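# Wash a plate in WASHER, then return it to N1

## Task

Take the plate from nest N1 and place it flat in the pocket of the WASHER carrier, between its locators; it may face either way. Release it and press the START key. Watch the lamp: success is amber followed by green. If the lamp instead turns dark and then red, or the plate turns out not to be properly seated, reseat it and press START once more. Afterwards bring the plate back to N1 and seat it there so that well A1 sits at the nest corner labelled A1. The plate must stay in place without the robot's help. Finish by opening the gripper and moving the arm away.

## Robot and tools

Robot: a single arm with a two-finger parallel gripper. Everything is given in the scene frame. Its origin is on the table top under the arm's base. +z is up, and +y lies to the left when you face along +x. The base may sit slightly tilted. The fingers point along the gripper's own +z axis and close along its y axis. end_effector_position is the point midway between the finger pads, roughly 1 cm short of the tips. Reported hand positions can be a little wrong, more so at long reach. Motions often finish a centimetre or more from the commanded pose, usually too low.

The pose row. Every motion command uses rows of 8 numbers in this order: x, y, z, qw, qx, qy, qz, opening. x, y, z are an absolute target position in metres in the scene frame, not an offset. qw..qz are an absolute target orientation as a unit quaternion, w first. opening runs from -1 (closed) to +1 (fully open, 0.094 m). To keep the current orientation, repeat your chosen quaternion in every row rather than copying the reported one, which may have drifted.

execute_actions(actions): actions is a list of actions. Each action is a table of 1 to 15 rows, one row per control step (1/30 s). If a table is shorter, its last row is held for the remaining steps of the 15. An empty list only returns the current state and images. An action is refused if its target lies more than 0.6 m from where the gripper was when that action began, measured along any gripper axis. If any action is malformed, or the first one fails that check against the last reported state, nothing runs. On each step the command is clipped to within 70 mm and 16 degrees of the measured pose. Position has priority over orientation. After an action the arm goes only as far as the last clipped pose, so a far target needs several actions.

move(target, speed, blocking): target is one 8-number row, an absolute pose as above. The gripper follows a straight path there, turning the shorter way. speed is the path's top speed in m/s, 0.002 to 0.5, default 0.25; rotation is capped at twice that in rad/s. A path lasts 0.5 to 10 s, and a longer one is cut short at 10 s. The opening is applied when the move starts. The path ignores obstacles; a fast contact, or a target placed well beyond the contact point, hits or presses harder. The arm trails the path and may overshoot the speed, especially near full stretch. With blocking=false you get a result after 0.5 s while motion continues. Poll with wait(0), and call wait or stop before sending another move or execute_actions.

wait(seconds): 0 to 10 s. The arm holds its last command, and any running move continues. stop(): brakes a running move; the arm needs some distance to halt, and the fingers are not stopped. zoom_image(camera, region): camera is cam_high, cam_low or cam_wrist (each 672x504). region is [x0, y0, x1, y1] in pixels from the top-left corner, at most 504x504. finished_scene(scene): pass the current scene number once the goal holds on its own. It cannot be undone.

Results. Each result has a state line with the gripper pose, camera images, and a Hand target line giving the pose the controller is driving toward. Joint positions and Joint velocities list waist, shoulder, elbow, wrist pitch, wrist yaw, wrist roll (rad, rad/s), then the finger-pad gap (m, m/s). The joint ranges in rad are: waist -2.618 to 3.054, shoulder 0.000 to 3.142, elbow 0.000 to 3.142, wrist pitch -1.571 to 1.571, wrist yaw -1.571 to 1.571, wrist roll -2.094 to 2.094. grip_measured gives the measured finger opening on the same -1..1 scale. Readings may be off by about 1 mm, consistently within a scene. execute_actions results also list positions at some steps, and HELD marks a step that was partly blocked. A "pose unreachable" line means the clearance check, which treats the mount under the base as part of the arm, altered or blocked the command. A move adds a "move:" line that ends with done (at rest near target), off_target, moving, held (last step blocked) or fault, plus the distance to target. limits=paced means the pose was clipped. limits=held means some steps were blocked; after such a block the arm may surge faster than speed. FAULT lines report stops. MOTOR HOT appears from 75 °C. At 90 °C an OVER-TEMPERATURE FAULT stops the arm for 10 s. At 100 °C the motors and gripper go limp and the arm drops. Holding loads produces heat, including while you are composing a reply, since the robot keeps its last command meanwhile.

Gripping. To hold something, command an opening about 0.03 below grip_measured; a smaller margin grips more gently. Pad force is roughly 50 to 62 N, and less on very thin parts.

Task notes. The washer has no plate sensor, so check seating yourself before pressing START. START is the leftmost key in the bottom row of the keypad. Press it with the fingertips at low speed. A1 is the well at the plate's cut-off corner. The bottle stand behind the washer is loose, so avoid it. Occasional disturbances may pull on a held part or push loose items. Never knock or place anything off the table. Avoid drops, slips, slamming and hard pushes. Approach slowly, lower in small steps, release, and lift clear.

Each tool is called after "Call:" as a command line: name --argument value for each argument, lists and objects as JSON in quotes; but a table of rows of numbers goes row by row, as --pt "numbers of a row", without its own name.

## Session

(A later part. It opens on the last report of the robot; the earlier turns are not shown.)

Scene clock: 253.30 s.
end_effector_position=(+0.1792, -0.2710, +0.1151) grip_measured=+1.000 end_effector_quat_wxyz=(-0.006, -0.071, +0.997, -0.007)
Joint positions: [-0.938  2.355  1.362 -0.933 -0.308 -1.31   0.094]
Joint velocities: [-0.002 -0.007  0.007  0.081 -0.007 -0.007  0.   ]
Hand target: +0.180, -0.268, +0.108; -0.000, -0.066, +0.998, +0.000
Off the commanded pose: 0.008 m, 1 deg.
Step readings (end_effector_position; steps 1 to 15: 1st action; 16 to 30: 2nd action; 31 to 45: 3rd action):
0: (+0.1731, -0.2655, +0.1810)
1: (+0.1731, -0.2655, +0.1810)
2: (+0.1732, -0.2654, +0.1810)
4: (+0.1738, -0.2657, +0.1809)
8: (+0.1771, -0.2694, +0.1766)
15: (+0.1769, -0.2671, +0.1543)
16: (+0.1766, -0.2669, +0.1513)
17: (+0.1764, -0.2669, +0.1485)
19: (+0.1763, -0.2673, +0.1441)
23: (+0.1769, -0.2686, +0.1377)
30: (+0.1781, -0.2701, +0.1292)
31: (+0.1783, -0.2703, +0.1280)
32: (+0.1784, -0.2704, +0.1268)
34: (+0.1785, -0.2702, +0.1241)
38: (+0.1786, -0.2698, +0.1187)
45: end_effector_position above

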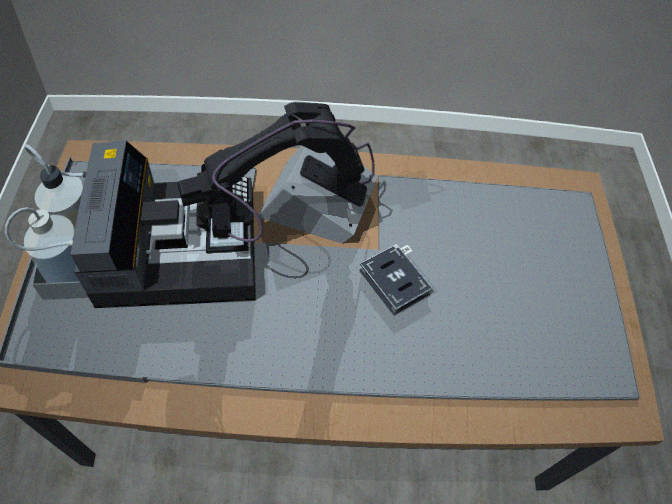

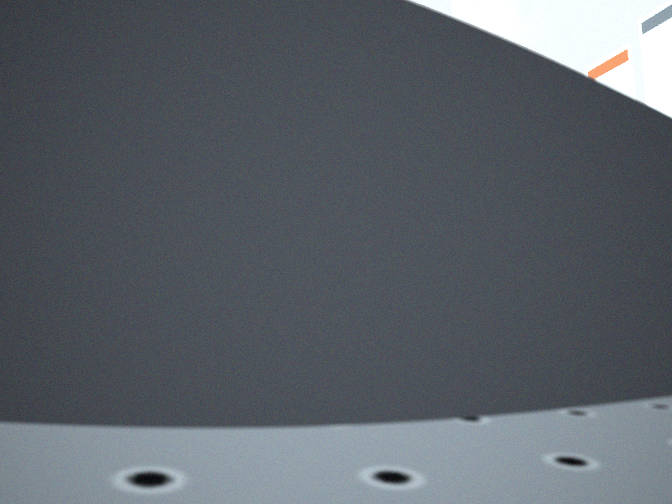

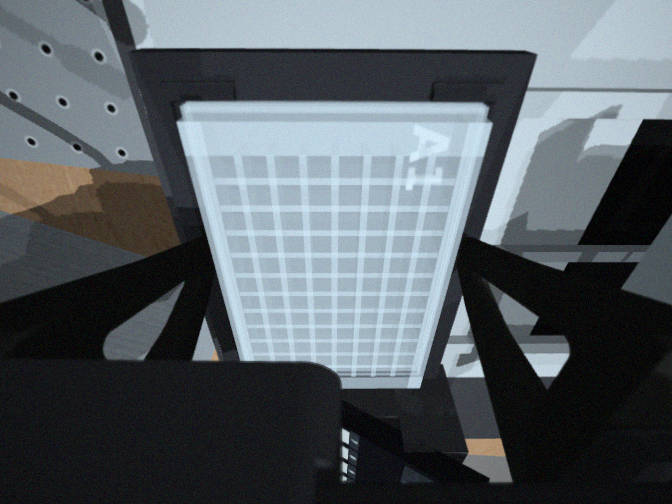

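Call:
execute_actions --actions '[[[0.18,-0.2675,0.108,0,-0.066,0.998,0,0.96],[0.18,-0.267,0.108,0,-0.066,0.998,0,0.93],[0.18,-0.2665,0.108,0,-0.066,0.998,0,0.90],[0.18,-0.2665,0.108,0,-0.066,0.998,0,0.88],[0.18,-0.2665,0.108,0,-0.066,0.998,0,0.86],[0.18,-0.2665,0.108,0,-0.066,0.998,0,0.84],[0.18,-0.2665,0.108,0,-0.066,0.998,0,0.825],[0.18,-0.2665,0.108,0,-0.066,0.998,0,0.81],[0.18,-0.2665,0.108,0,-0.066,0.998,0,0.80],[0.18,-0.2665,0.108,0,-0.066,0.998,0,0.79],[0.18,-0.2665,0.108,0,-0.066,0.998,0,0.78],[0.18,-0.2665,0.108,0,-0.066,0.998,0,0.77],[0.18,-0.2665,0.108,0,-0.066,0.998,0,0.76],[0.18,-0.2665,0.108,0,-0.066,0.998,0,0.75],[0.18,-0.2665,0.108,0,-0.066,0.998,0,0.745]]]'

Scene clock: 258.13 s.
end_effector_position=(+0.1793, -0.2704, +0.1141) grip_measured=+0.782 end_effector_quat_wxyz=(-0.004, -0.069, +0.998, -0.006)
Joint positions: [-0.938  2.355  1.357 -0.929 -0.312 -1.307  0.084]
Joint velocities: [-0.002 -0.002 -0.002  0.022  0.051  0.007 -0.   ]
Hand target: +0.180, -0.266, +0.108; -0.000, -0.066, +0.998, +0.000
Off the commanded pose: 0.007 m, 1 deg.
Step readings (end_effector_position):
0: (+0.1798, -0.2721, +0.1151)
1: (+0.1798, -0.2721, +0.1151)
2: (+0.1798, -0.2722, +0.1151)
4: (+0.1798, -0.2719, +0.1150)
8: (+0.1793, -0.2704, +0.1141)
15: end_effector_position above

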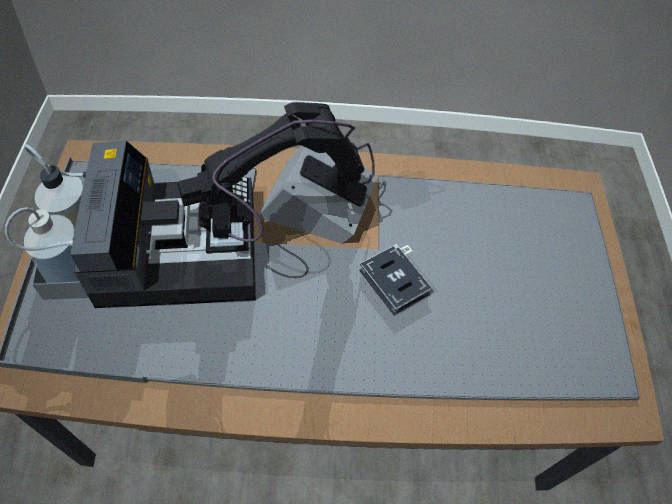

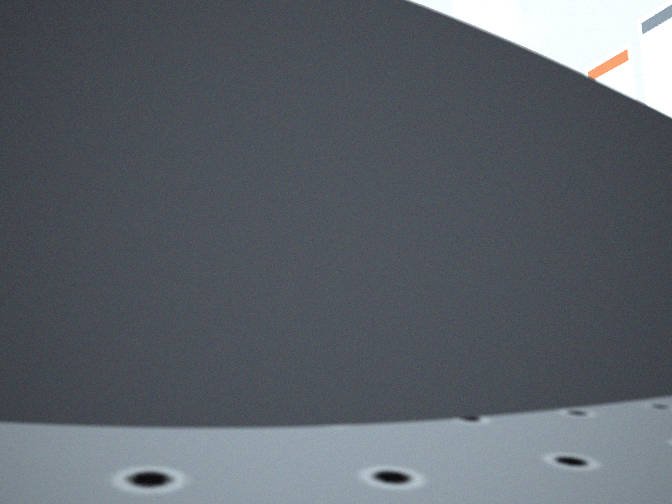

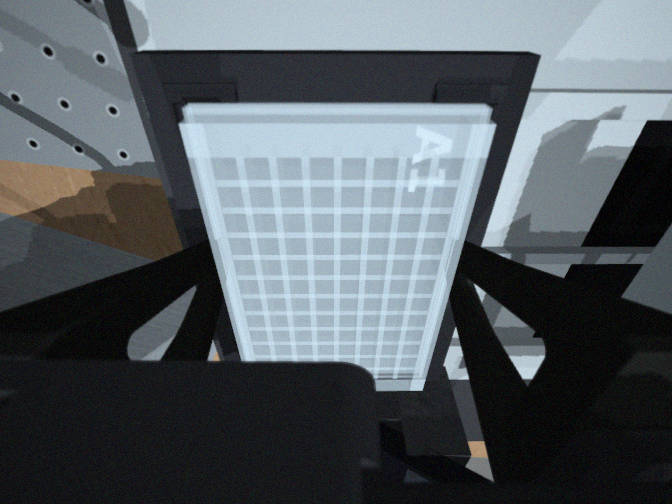

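Call:
execute_actions --actions '[[[0.18,-0.269,0.112,0,-0.068,0.998,-0.004,0.745],[0.1805,-0.271,0.116,0,-0.068,0.998,-0.004,0.745],[0.181,-0.272,0.119,0,-0.068,0.998,-0.004,0.745],[0.181,-0.2725,0.122,0,-0.068,0.998,-0.004,0.745],[0.181,-0.2725,0.124,0,-0.068,0.998,-0.004,0.745],[0.181,-0.2725,0.126,0,-0.068,0.998,-0.004,0.745],[0.181,-0.2725,0.128,0,-0.068,0.998,-0.004,0.745],[0.181,-0.2725,0.130,0,-0.068,0.998,-0.004,0.745],[0.181,-0.2725,0.132,0,-0.068,0.998,-0.004,0.745],[0.181,-0.2725,0.134,0,-0.068,0.998,-0.004,0.745],[0.181,-0.2725,0.137,0,-0.068,0.998,-0.004,0.745],[0.181,-0.2725,0.140,0,-0.068,0.998,-0.004,0.745],[0.181,-0.2725,0.143,0,-0.068,0.998,-0.004,0.745],[0.181,-0.2725,0.146,0,-0.068,0.998,-0.004,0.745],[0.181,-0.2725,0.150,0,-0.068,0.998,-0.004,0.745]],[[0.182,-0.272,0.154,0,-0.068,0.998,0,0.745],[0.183,-0.271,0.158,0,-0.068,0.998,0,0.745],[0.185,-0.270,0.162,0,-0.068,0.998,0,0.745],[0.187,-0.268,0.166,0,-0.068,0.998,0,0.745],[0.190,-0.266,0.170,0,-0.068,0.998,0,0.745],[0.193,-0.263,0.174,0,-0.07,0.998,0,0.745],[0.197,-0.260,0.178,0,-0.072,0.997,0,0.745],[0.201,-0.256,0.181,0,-0.074,0.997,0,0.745],[0.205,-0.252,0.184,0,-0.076,0.997,0,0.745],[0.209,-0.248,0.187,0,-0.078,0.997,0,0.745],[0.213,-0.244,0.189,0,-0.08,0.997,0,0.745],[0.217,-0.240,0.191,0,-0.082,0.997,0,0.745],[0.221,-0.235,0.193,0,-0.084,0.996,0,0.745],[0.225,-0.230,0.195,0,-0.086,0.996,0,0.745],[0.229,-0.225,0.196,0,-0.088,0.996,0,0.745]]]'

Call:
move --target '[0.33,-0.03,0.19,0,-0.17,0.985,0,0.745]' --speed 0.2

Call:
move --target '[0.264,0.187,0.14,0,-0.3,0.954,0,0.745]' --speed 0.2

Scene clock: 268.93 s.
end_effector_position=(+0.2105, -0.2422, +0.1761) grip_measured=+0.782 end_effector_quat_wxyz=(-0.011, -0.088, +0.996, -0.000)
Joint positions: [-0.887  2.243  1.499 -1.181 -0.321 -1.3    0.084]
Joint velocities: [ 0.383 -0.359 -0.007 -0.3   -0.11   0.139  0.001]
Hand target: +0.227, -0.226, +0.194; +0.000, -0.088, +0.996, -0.000
Off the commanded pose: 0.032 m, 1 deg.
Step readings (end_effector_position; steps 1 to 15: 1st action; 16 to 30: 2nd action):
0: (+0.1793, -0.2704, +0.1141)
1: (+0.1793, -0.2704, +0.1141)
2: (+0.1792, -0.2702, +0.1141)
4: (+0.1791, -0.2700, +0.1141)
8: (+0.1793, -0.2694, +0.1153)
15: (+0.1804, -0.2675, +0.1245)
16: (+0.1804, -0.2676, +0.1270)
17: (+0.1805, -0.2679, +0.1297)
19: (+0.1818, -0.2688, +0.1359)
23: (+0.1866, -0.2658, +0.1516)
30: end_effector_position above

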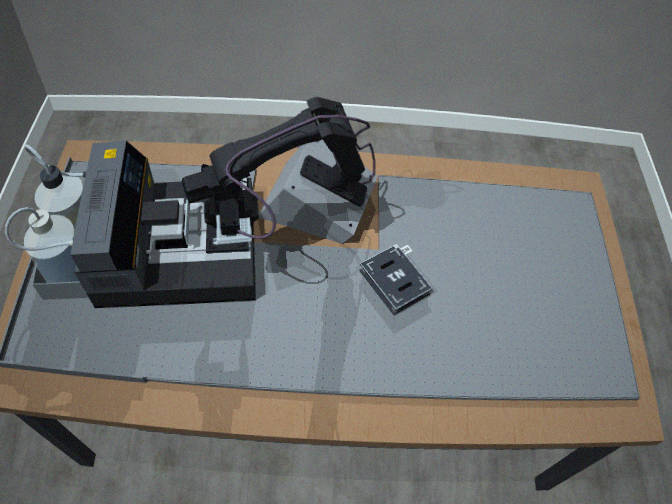

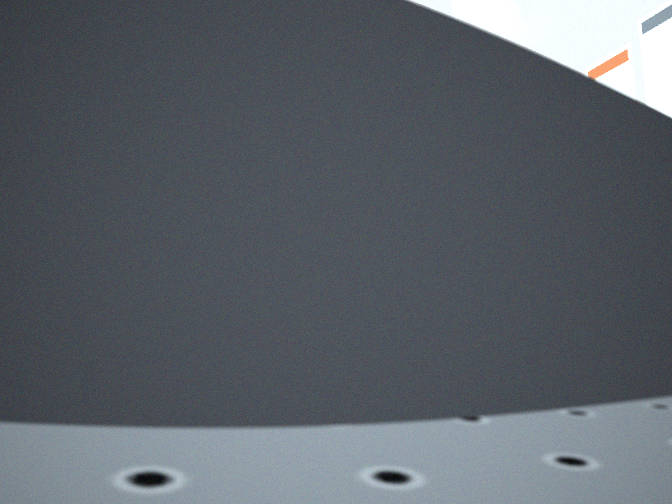

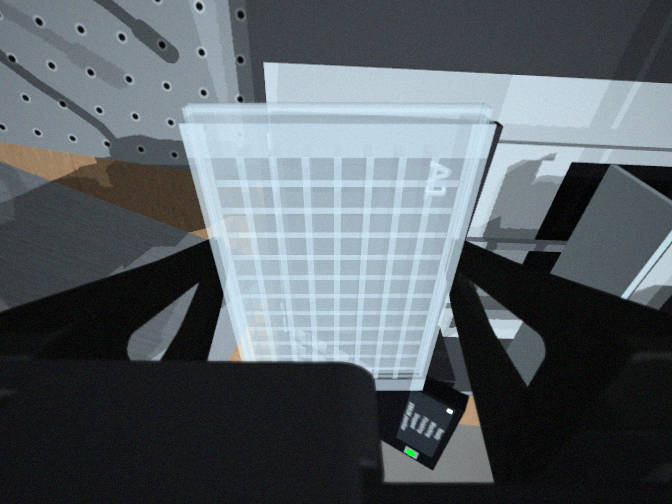

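Scene clock: 270.70 s.
end_effector_position=(+0.3153, -0.0340, +0.1717) grip_measured=+0.782 end_effector_quat_wxyz=(-0.027, -0.166, +0.986, +0.012)
Joint positions: [-0.304  1.856  1.363 -1.236 -0.46  -0.863  0.084]
Joint velocities: [-0.007 -0.017 -0.032  0.007  0.037 -0.022 -0.   ]
Hand target: +0.327, -0.031, +0.189; -0.003, -0.170, +0.985, -0.001
Off the commanded pose: 0.024 m, 3 deg.
move: off_target

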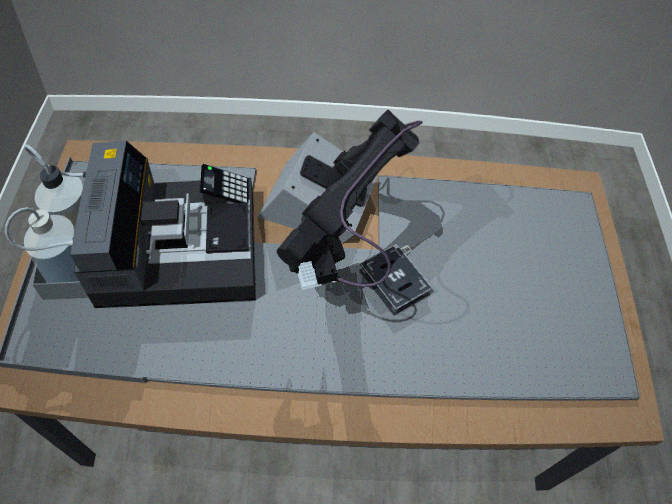

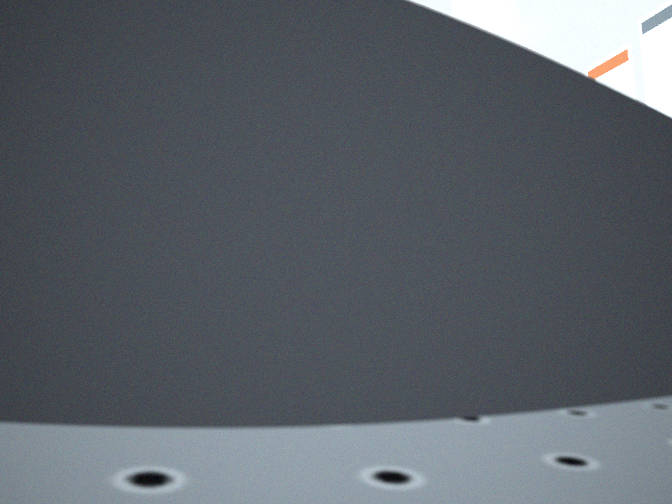

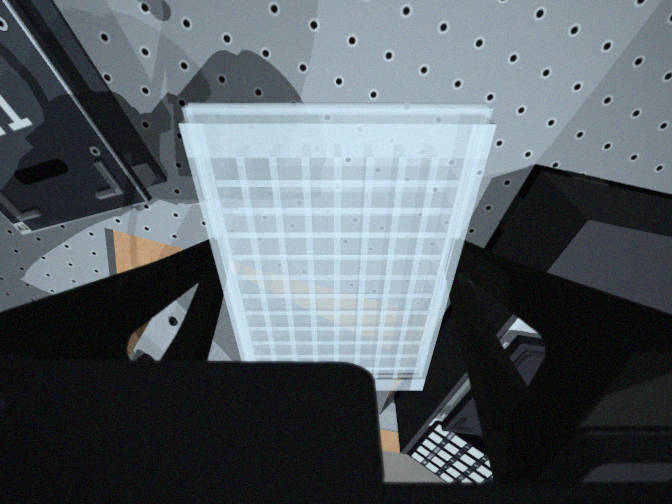

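Scene clock: 272.47 s.
end_effector_position=(+0.2612, +0.1819, +0.1357) grip_measured=+0.782 end_effector_quat_wxyz=(-0.019, -0.298, +0.954, +0.001)
Joint positions: [ 0.445  1.391  1.103 -1.049 -0.404 -0.294  0.084]
Joint velocities: [-0.007  0.012 -0.007  0.007 -0.022 -0.037 -0.   ]
Hand target: +0.262, +0.183, +0.140; -0.003, -0.301, +0.954, -0.002
Off the commanded pose: 0.007 m, 2 deg.
move: done

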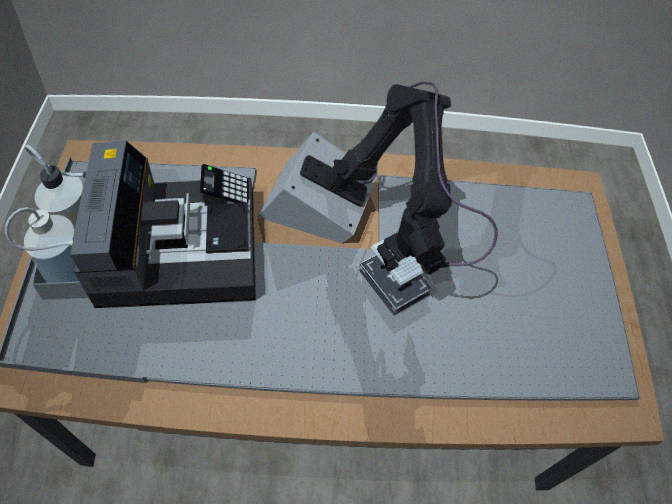

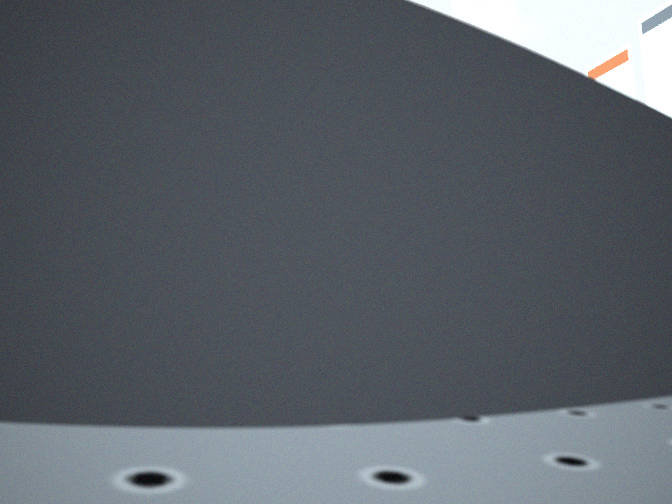

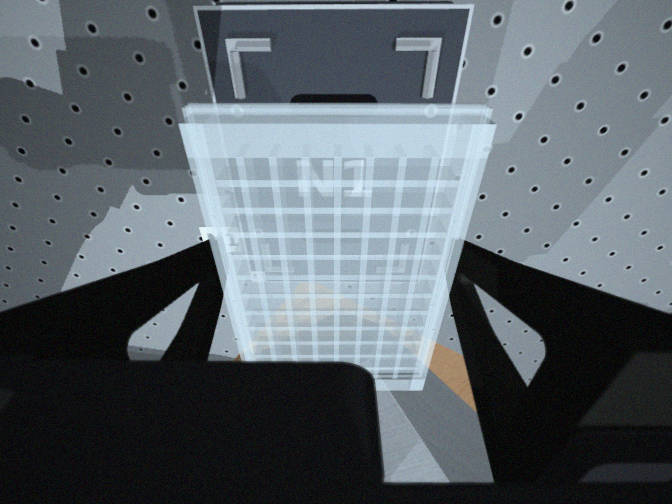

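Call:
execute_actions --actions '[[[0.262,0.183,0.136,0,-0.3,0.954,0,0.745],[0.262,0.183,0.132,0,-0.3,0.954,0,0.745],[0.262,0.183,0.128,0,-0.3,0.954,0,0.745],[0.262,0.183,0.125,0,-0.3,0.954,0,0.745],[0.262,0.183,0.122,0,-0.3,0.954,0,0.745],[0.262,0.183,0.119,0,-0.3,0.954,0,0.745],[0.262,0.183,0.116,0,-0.3,0.954,0,0.745],[0.262,0.183,0.113,0,-0.3,0.954,0,0.745],[0.262,0.183,0.110,0,-0.3,0.954,0,0.745],[0.262,0.183,0.107,0,-0.3,0.954,0,0.745],[0.262,0.183,0.104,0,-0.3,0.954,0,0.745],[0.262,0.183,0.101,0,-0.3,0.954,0,0.745],[0.262,0.183,0.098,0,-0.3,0.954,0,0.745],[0.262,0.183,0.095,0,-0.3,0.954,0,0.745],[0.262,0.183,0.092,0,-0.3,0.954,0,0.745]],[[0.262,0.183,0.090,0,-0.3,0.954,0,0.745],[0.262,0.183,0.088,0,-0.3,0.954,0,0.745],[0.262,0.183,0.086,0,-0.3,0.954,0,0.745],[0.262,0.183,0.084,0,-0.3,0.954,0,0.745],[0.262,0.183,0.082,0,-0.3,0.954,0,0.745],[0.262,0.183,0.080,0,-0.3,0.954,0,0.745],[0.262,0.183,0.078,0,-0.3,0.954,0,0.745],[0.262,0.183,0.0765,0,-0.3,0.954,0,0.745],[0.262,0.183,0.075,0,-0.3,0.954,0,0.745],[0.262,0.183,0.0737,0,-0.3,0.954,0,0.745],[0.262,0.183,0.0724,0,-0.3,0.954,0,0.745],[0.262,0.183,0.0711,0,-0.3,0.954,0,0.745],[0.262,0.183,0.0698,0,-0.3,0.954,0,0.745],[0.262,0.183,0.0685,0,-0.3,0.954,0,0.745],[0.262,0.183,0.0672,0,-0.3,0.954,0,0.745]],[[0.262,0.1825,0.0659,0,-0.3,0.954,0,0.745],[0.262,0.1825,0.0646,0,-0.3,0.954,0,0.745],[0.262,0.1825,0.0633,0,-0.3,0.954,0,0.745],[0.262,0.1825,0.062,0,-0.3,0.954,0,0.745],[0.262,0.1825,0.0607,0,-0.3,0.954,0,0.745],[0.2615,0.1825,0.0594,0,-0.3,0.954,0,0.745],[0.2615,0.1825,0.0581,0,-0.3,0.954,0,0.745],[0.2615,0.1825,0.0569,0,-0.3,0.954,0,0.745],[0.2615,0.1825,0.0557,0,-0.3,0.954,0,0.745],[0.261,0.182,0.0545,0,-0.3,0.954,0,0.745],[0.261,0.182,0.0535,0,-0.3,0.954,0,0.745],[0.261,0.182,0.0527,0,-0.3,0.954,0,0.745]]]'

Scene clock: 289.13 s.
end_effector_position=(+0.2621, +0.1848, +0.0599) grip_measured=+0.782 end_effector_quat_wxyz=(+0.001, -0.303, +0.953, +0.003)
Joint positions: [ 0.567  1.483  0.899 -0.662 -0.372 -0.161  0.084]
Joint velocities: [ 0.007  0.002 -0.027 -0.007 -0.007 -0.022  0.   ]
Hand target: +0.261, +0.182, +0.053; -0.000, -0.300, +0.954, -0.000
Off the commanded pose: 0.008 m, 1 deg.
Step readings (end_effector_position; steps 1 to 15: 1st action; 16 to 30: 2nd action; 31 to 45: 3rd action):
0: (+0.2614, +0.1817, +0.1357)
1: (+0.2616, +0.1815, +0.1352)
2: (+0.2621, +0.1812, +0.1341)
4: (+0.2614, +0.1803, +0.1298)
8: (+0.2563, +0.1807, +0.1194)
15: (+0.2561, +0.1836, +0.1055)
16: (+0.2563, +0.1840, +0.1031)
17: (+0.2565, +0.1842, +0.1007)
19: (+0.2570, +0.1842, +0.0955)
23: (+0.2577, +0.1836, +0.0864)
30: (+0.2601, +0.1845, +0.0764)
31: (+0.2605, +0.1846, +0.0752)
32: (+0.2608, +0.1848, +0.0741)
34: (+0.2614, +0.1847, +0.0716)
38: (+0.2613, +0.1846, +0.0661)
45: end_effector_position above

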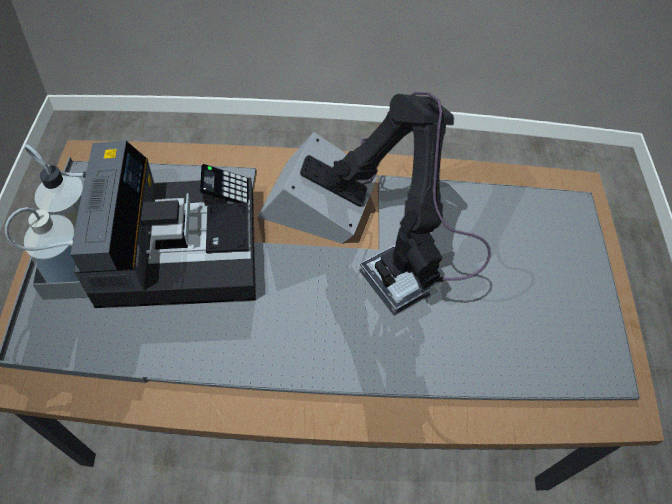

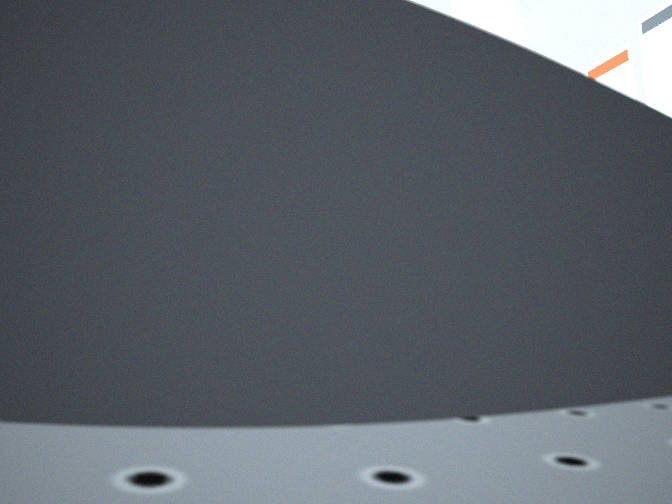

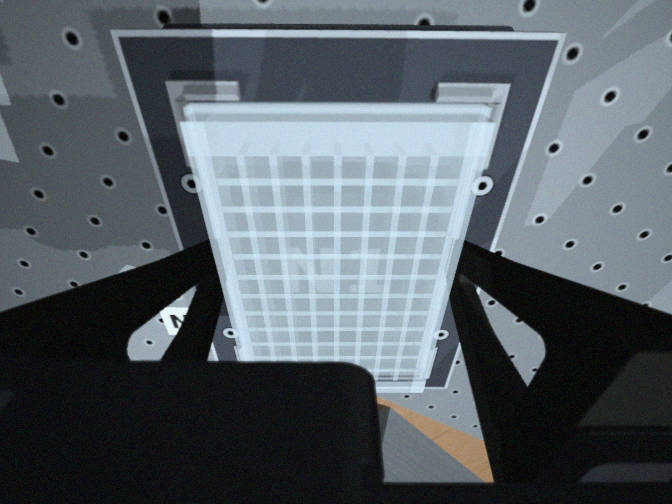

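Well aligned inside the locators. Release and lift away.

Call:
execute_actions --actions '[[[0.261,0.182,0.054,0,-0.3,0.954,0,0.76],[0.261,0.182,0.055,0,-0.3,0.954,0,0.77],[0.261,0.182,0.056,0,-0.3,0.954,0,0.78],[0.261,0.182,0.056,0,-0.3,0.954,0,0.79],[0.261,0.182,0.056,0,-0.3,0.954,0,0.80],[0.261,0.182,0.056,0,-0.3,0.954,0,0.81],[0.261,0.182,0.056,0,-0.3,0.954,0,0.825],[0.261,0.182,0.056,0,-0.3,0.954,0,0.84],[0.261,0.182,0.056,0,-0.3,0.954,0,0.86],[0.261,0.182,0.056,0,-0.3,0.954,0,0.88],[0.261,0.182,0.056,0,-0.3,0.954,0,0.91],[0.261,0.182,0.056,0,-0.3,0.954,0,0.94],[0.261,0.182,0.056,0,-0.3,0.954,0,0.97],[0.261,0.182,0.056,0,-0.3,0.954,0,1],[0.261,0.182,0.056,0,-0.3,0.954,0,1]],[[0.262,0.184,0.061,0,-0.3,0.954,0,1],[0.263,0.185,0.065,0,-0.3,0.954,0,1],[0.2635,0.1855,0.069,0,-0.3,0.954,0,1],[0.2635,0.1855,0.073,0,-0.3,0.954,0,1],[0.2635,0.1855,0.077,0,-0.3,0.954,0,1],[0.2635,0.1855,0.081,0,-0.3,0.954,0,1],[0.2635,0.1855,0.085,0,-0.3,0.954,0,1],[0.2635,0.1855,0.089,0,-0.3,0.954,0,1],[0.2635,0.1855,0.093,0,-0.3,0.954,0,1],[0.2635,0.1855,0.097,0,-0.3,0.954,0,1],[0.2635,0.1855,0.101,0,-0.3,0.954,0,1],[0.2635,0.1855,0.105,0,-0.3,0.954,0,1],[0.2635,0.1855,0.109,0,-0.3,0.954,0,1],[0.2635,0.1855,0.113,0,-0.3,0.954,0,1],[0.2635,0.1855,0.117,0,-0.3,0.954,0,1]],[[0.2635,0.1855,0.122,0,-0.3,0.954,0,1],[0.2635,0.1855,0.127,0,-0.3,0.954,0,1],[0.2635,0.1855,0.132,0,-0.3,0.954,0,1],[0.2635,0.1855,0.137,0,-0.3,0.954,0,1],[0.2635,0.1855,0.142,0,-0.3,0.954,0,1],[0.2635,0.1855,0.147,0,-0.3,0.954,0,1],[0.2635,0.1855,0.152,0,-0.3,0.954,0,1],[0.2635,0.1855,0.157,0,-0.3,0.954,0,1],[0.2635,0.1855,0.162,0,-0.3,0.954,0,1],[0.2635,0.1855,0.167,0,-0.3,0.954,0,1],[0.2635,0.1855,0.172,0,-0.3,0.954,0,1],[0.2635,0.1855,0.176,0,-0.3,0.954,0,1],[0.2635,0.1855,0.180,0,-0.3,0.954,0,1],[0.2635,0.1855,0.183,0,-0.3,0.954,0,1],[0.2635,0.1855,0.185,0,-0.3,0.954,0,1]]]'

Scene clock: 299.43 s.
end_effector_position=(+0.2695, +0.1836, +0.1626) grip_measured=+1.000 end_effector_quat_wxyz=(+0.002, -0.294, +0.956, -0.006)
Joint positions: [ 0.406  1.361  1.175 -1.121 -0.401 -0.307  0.094]
Joint velocities: [-0.183 -0.032  0.354 -0.447 -0.081 -0.154  0.   ]
Hand target: +0.264, +0.186, +0.183; +0.003, -0.299, +0.954, -0.000
Off the commanded pose: 0.023 m, 1 deg.
Step readings (end_effector_position; steps 1 to 15: 1st action; 16 to 30: 2nd action; 31 to 45: 3rd action):
0: (+0.2626, +0.1847, +0.0597)
1: (+0.2626, +0.1847, +0.0597)
2: (+0.2626, +0.1847, +0.0597)
4: (+0.2626, +0.1847, +0.0597)
8: (+0.2626, +0.1847, +0.0597)
15: (+0.2626, +0.1847, +0.0597)
16: (+0.2625, +0.1846, +0.0597)
17: (+0.2622, +0.1845, +0.0597)
19: (+0.2597, +0.1832, +0.0597)
23: (+0.2533, +0.1795, +0.0631)
30: (+0.2612, +0.1821, +0.0928)
31: (+0.2622, +0.1826, +0.0972)
32: (+0.2632, +0.1829, +0.1017)
34: (+0.2643, +0.1830, +0.1107)
38: (+0.2664, +0.1830, +0.1297)
45: end_effector_position above

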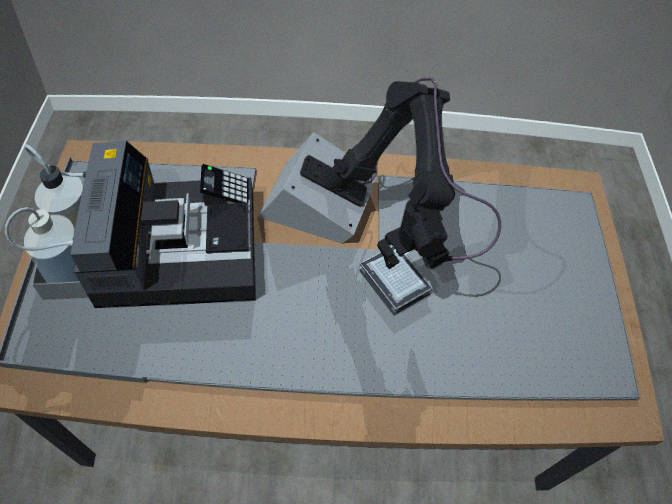

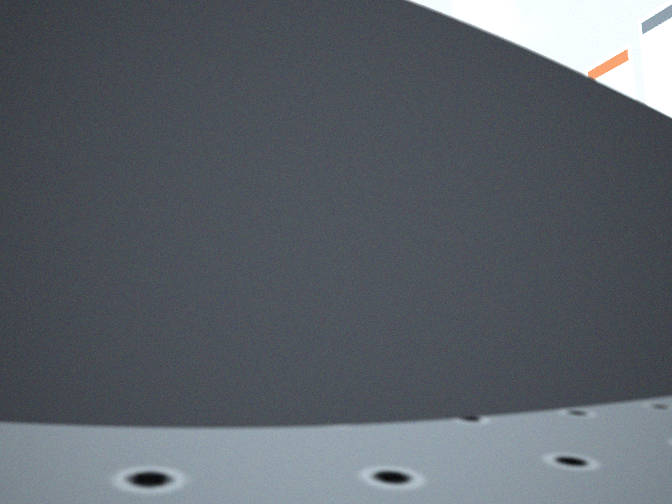

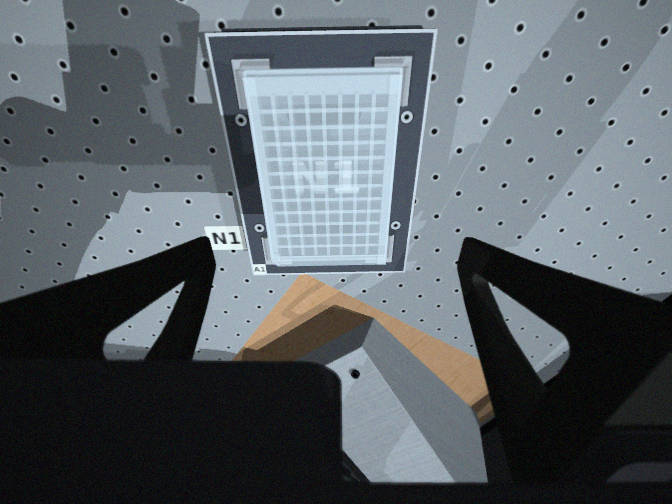

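Call:
zoom_image --camera "cam_wrist" --region '[190,20,450,280]'

Region (190, 20, 450, 280) of cam_wrist's 672x504 image, scaled by 1.938, with more detail than that image has.

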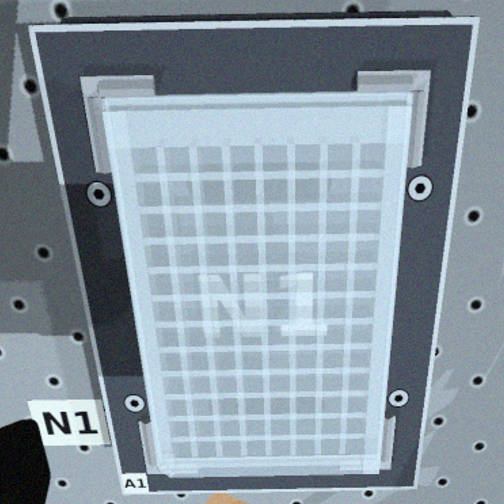

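Call:
move --target '[0.24,0.27,0.195,0,-0.3,0.954,0,1]' --speed 0.2

Call:
finished_scene --scene 2

Scene clock: 304.53 s.
end_effector_position=(+0.2378, +0.2625, +0.1838) grip_measured=+1.000 end_effector_quat_wxyz=(-0.017, -0.297, +0.955, -0.002)
Joint positions: [ 0.705  1.356  1.369 -1.251 -0.324 -0.023  0.094]
Joint velocities: [ 0.002 -0.007 -0.002 -0.066 -0.007 -0.037  0.   ]
Hand target: +0.240, +0.269, +0.195; -0.001, -0.300, +0.954, -0.001
Off the commanded pose: 0.014 m, 2 deg.
move: off_target

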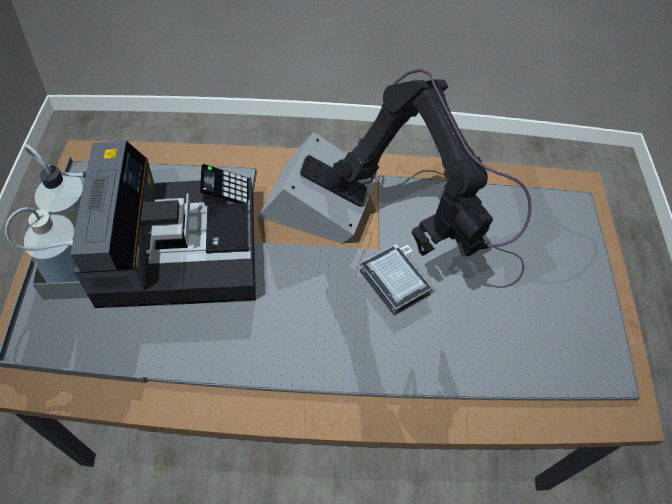

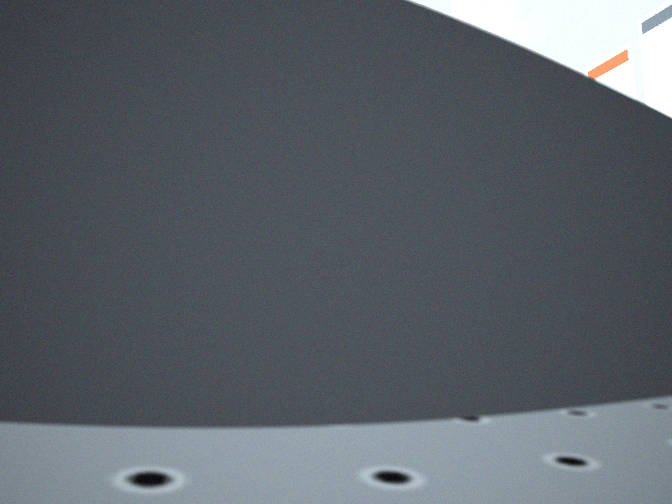

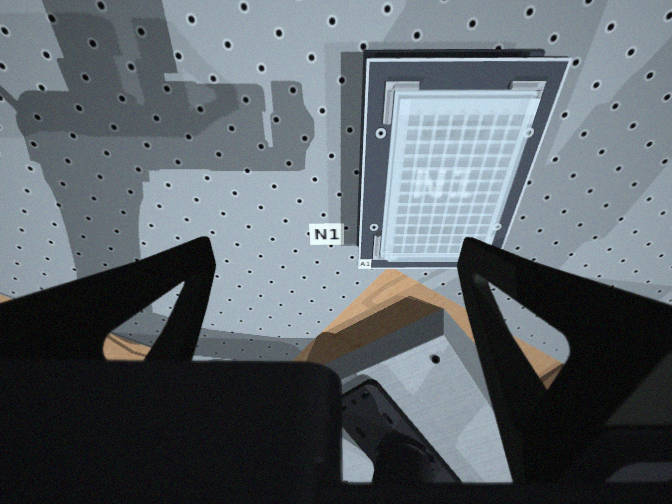

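The scene is finished: the task was done.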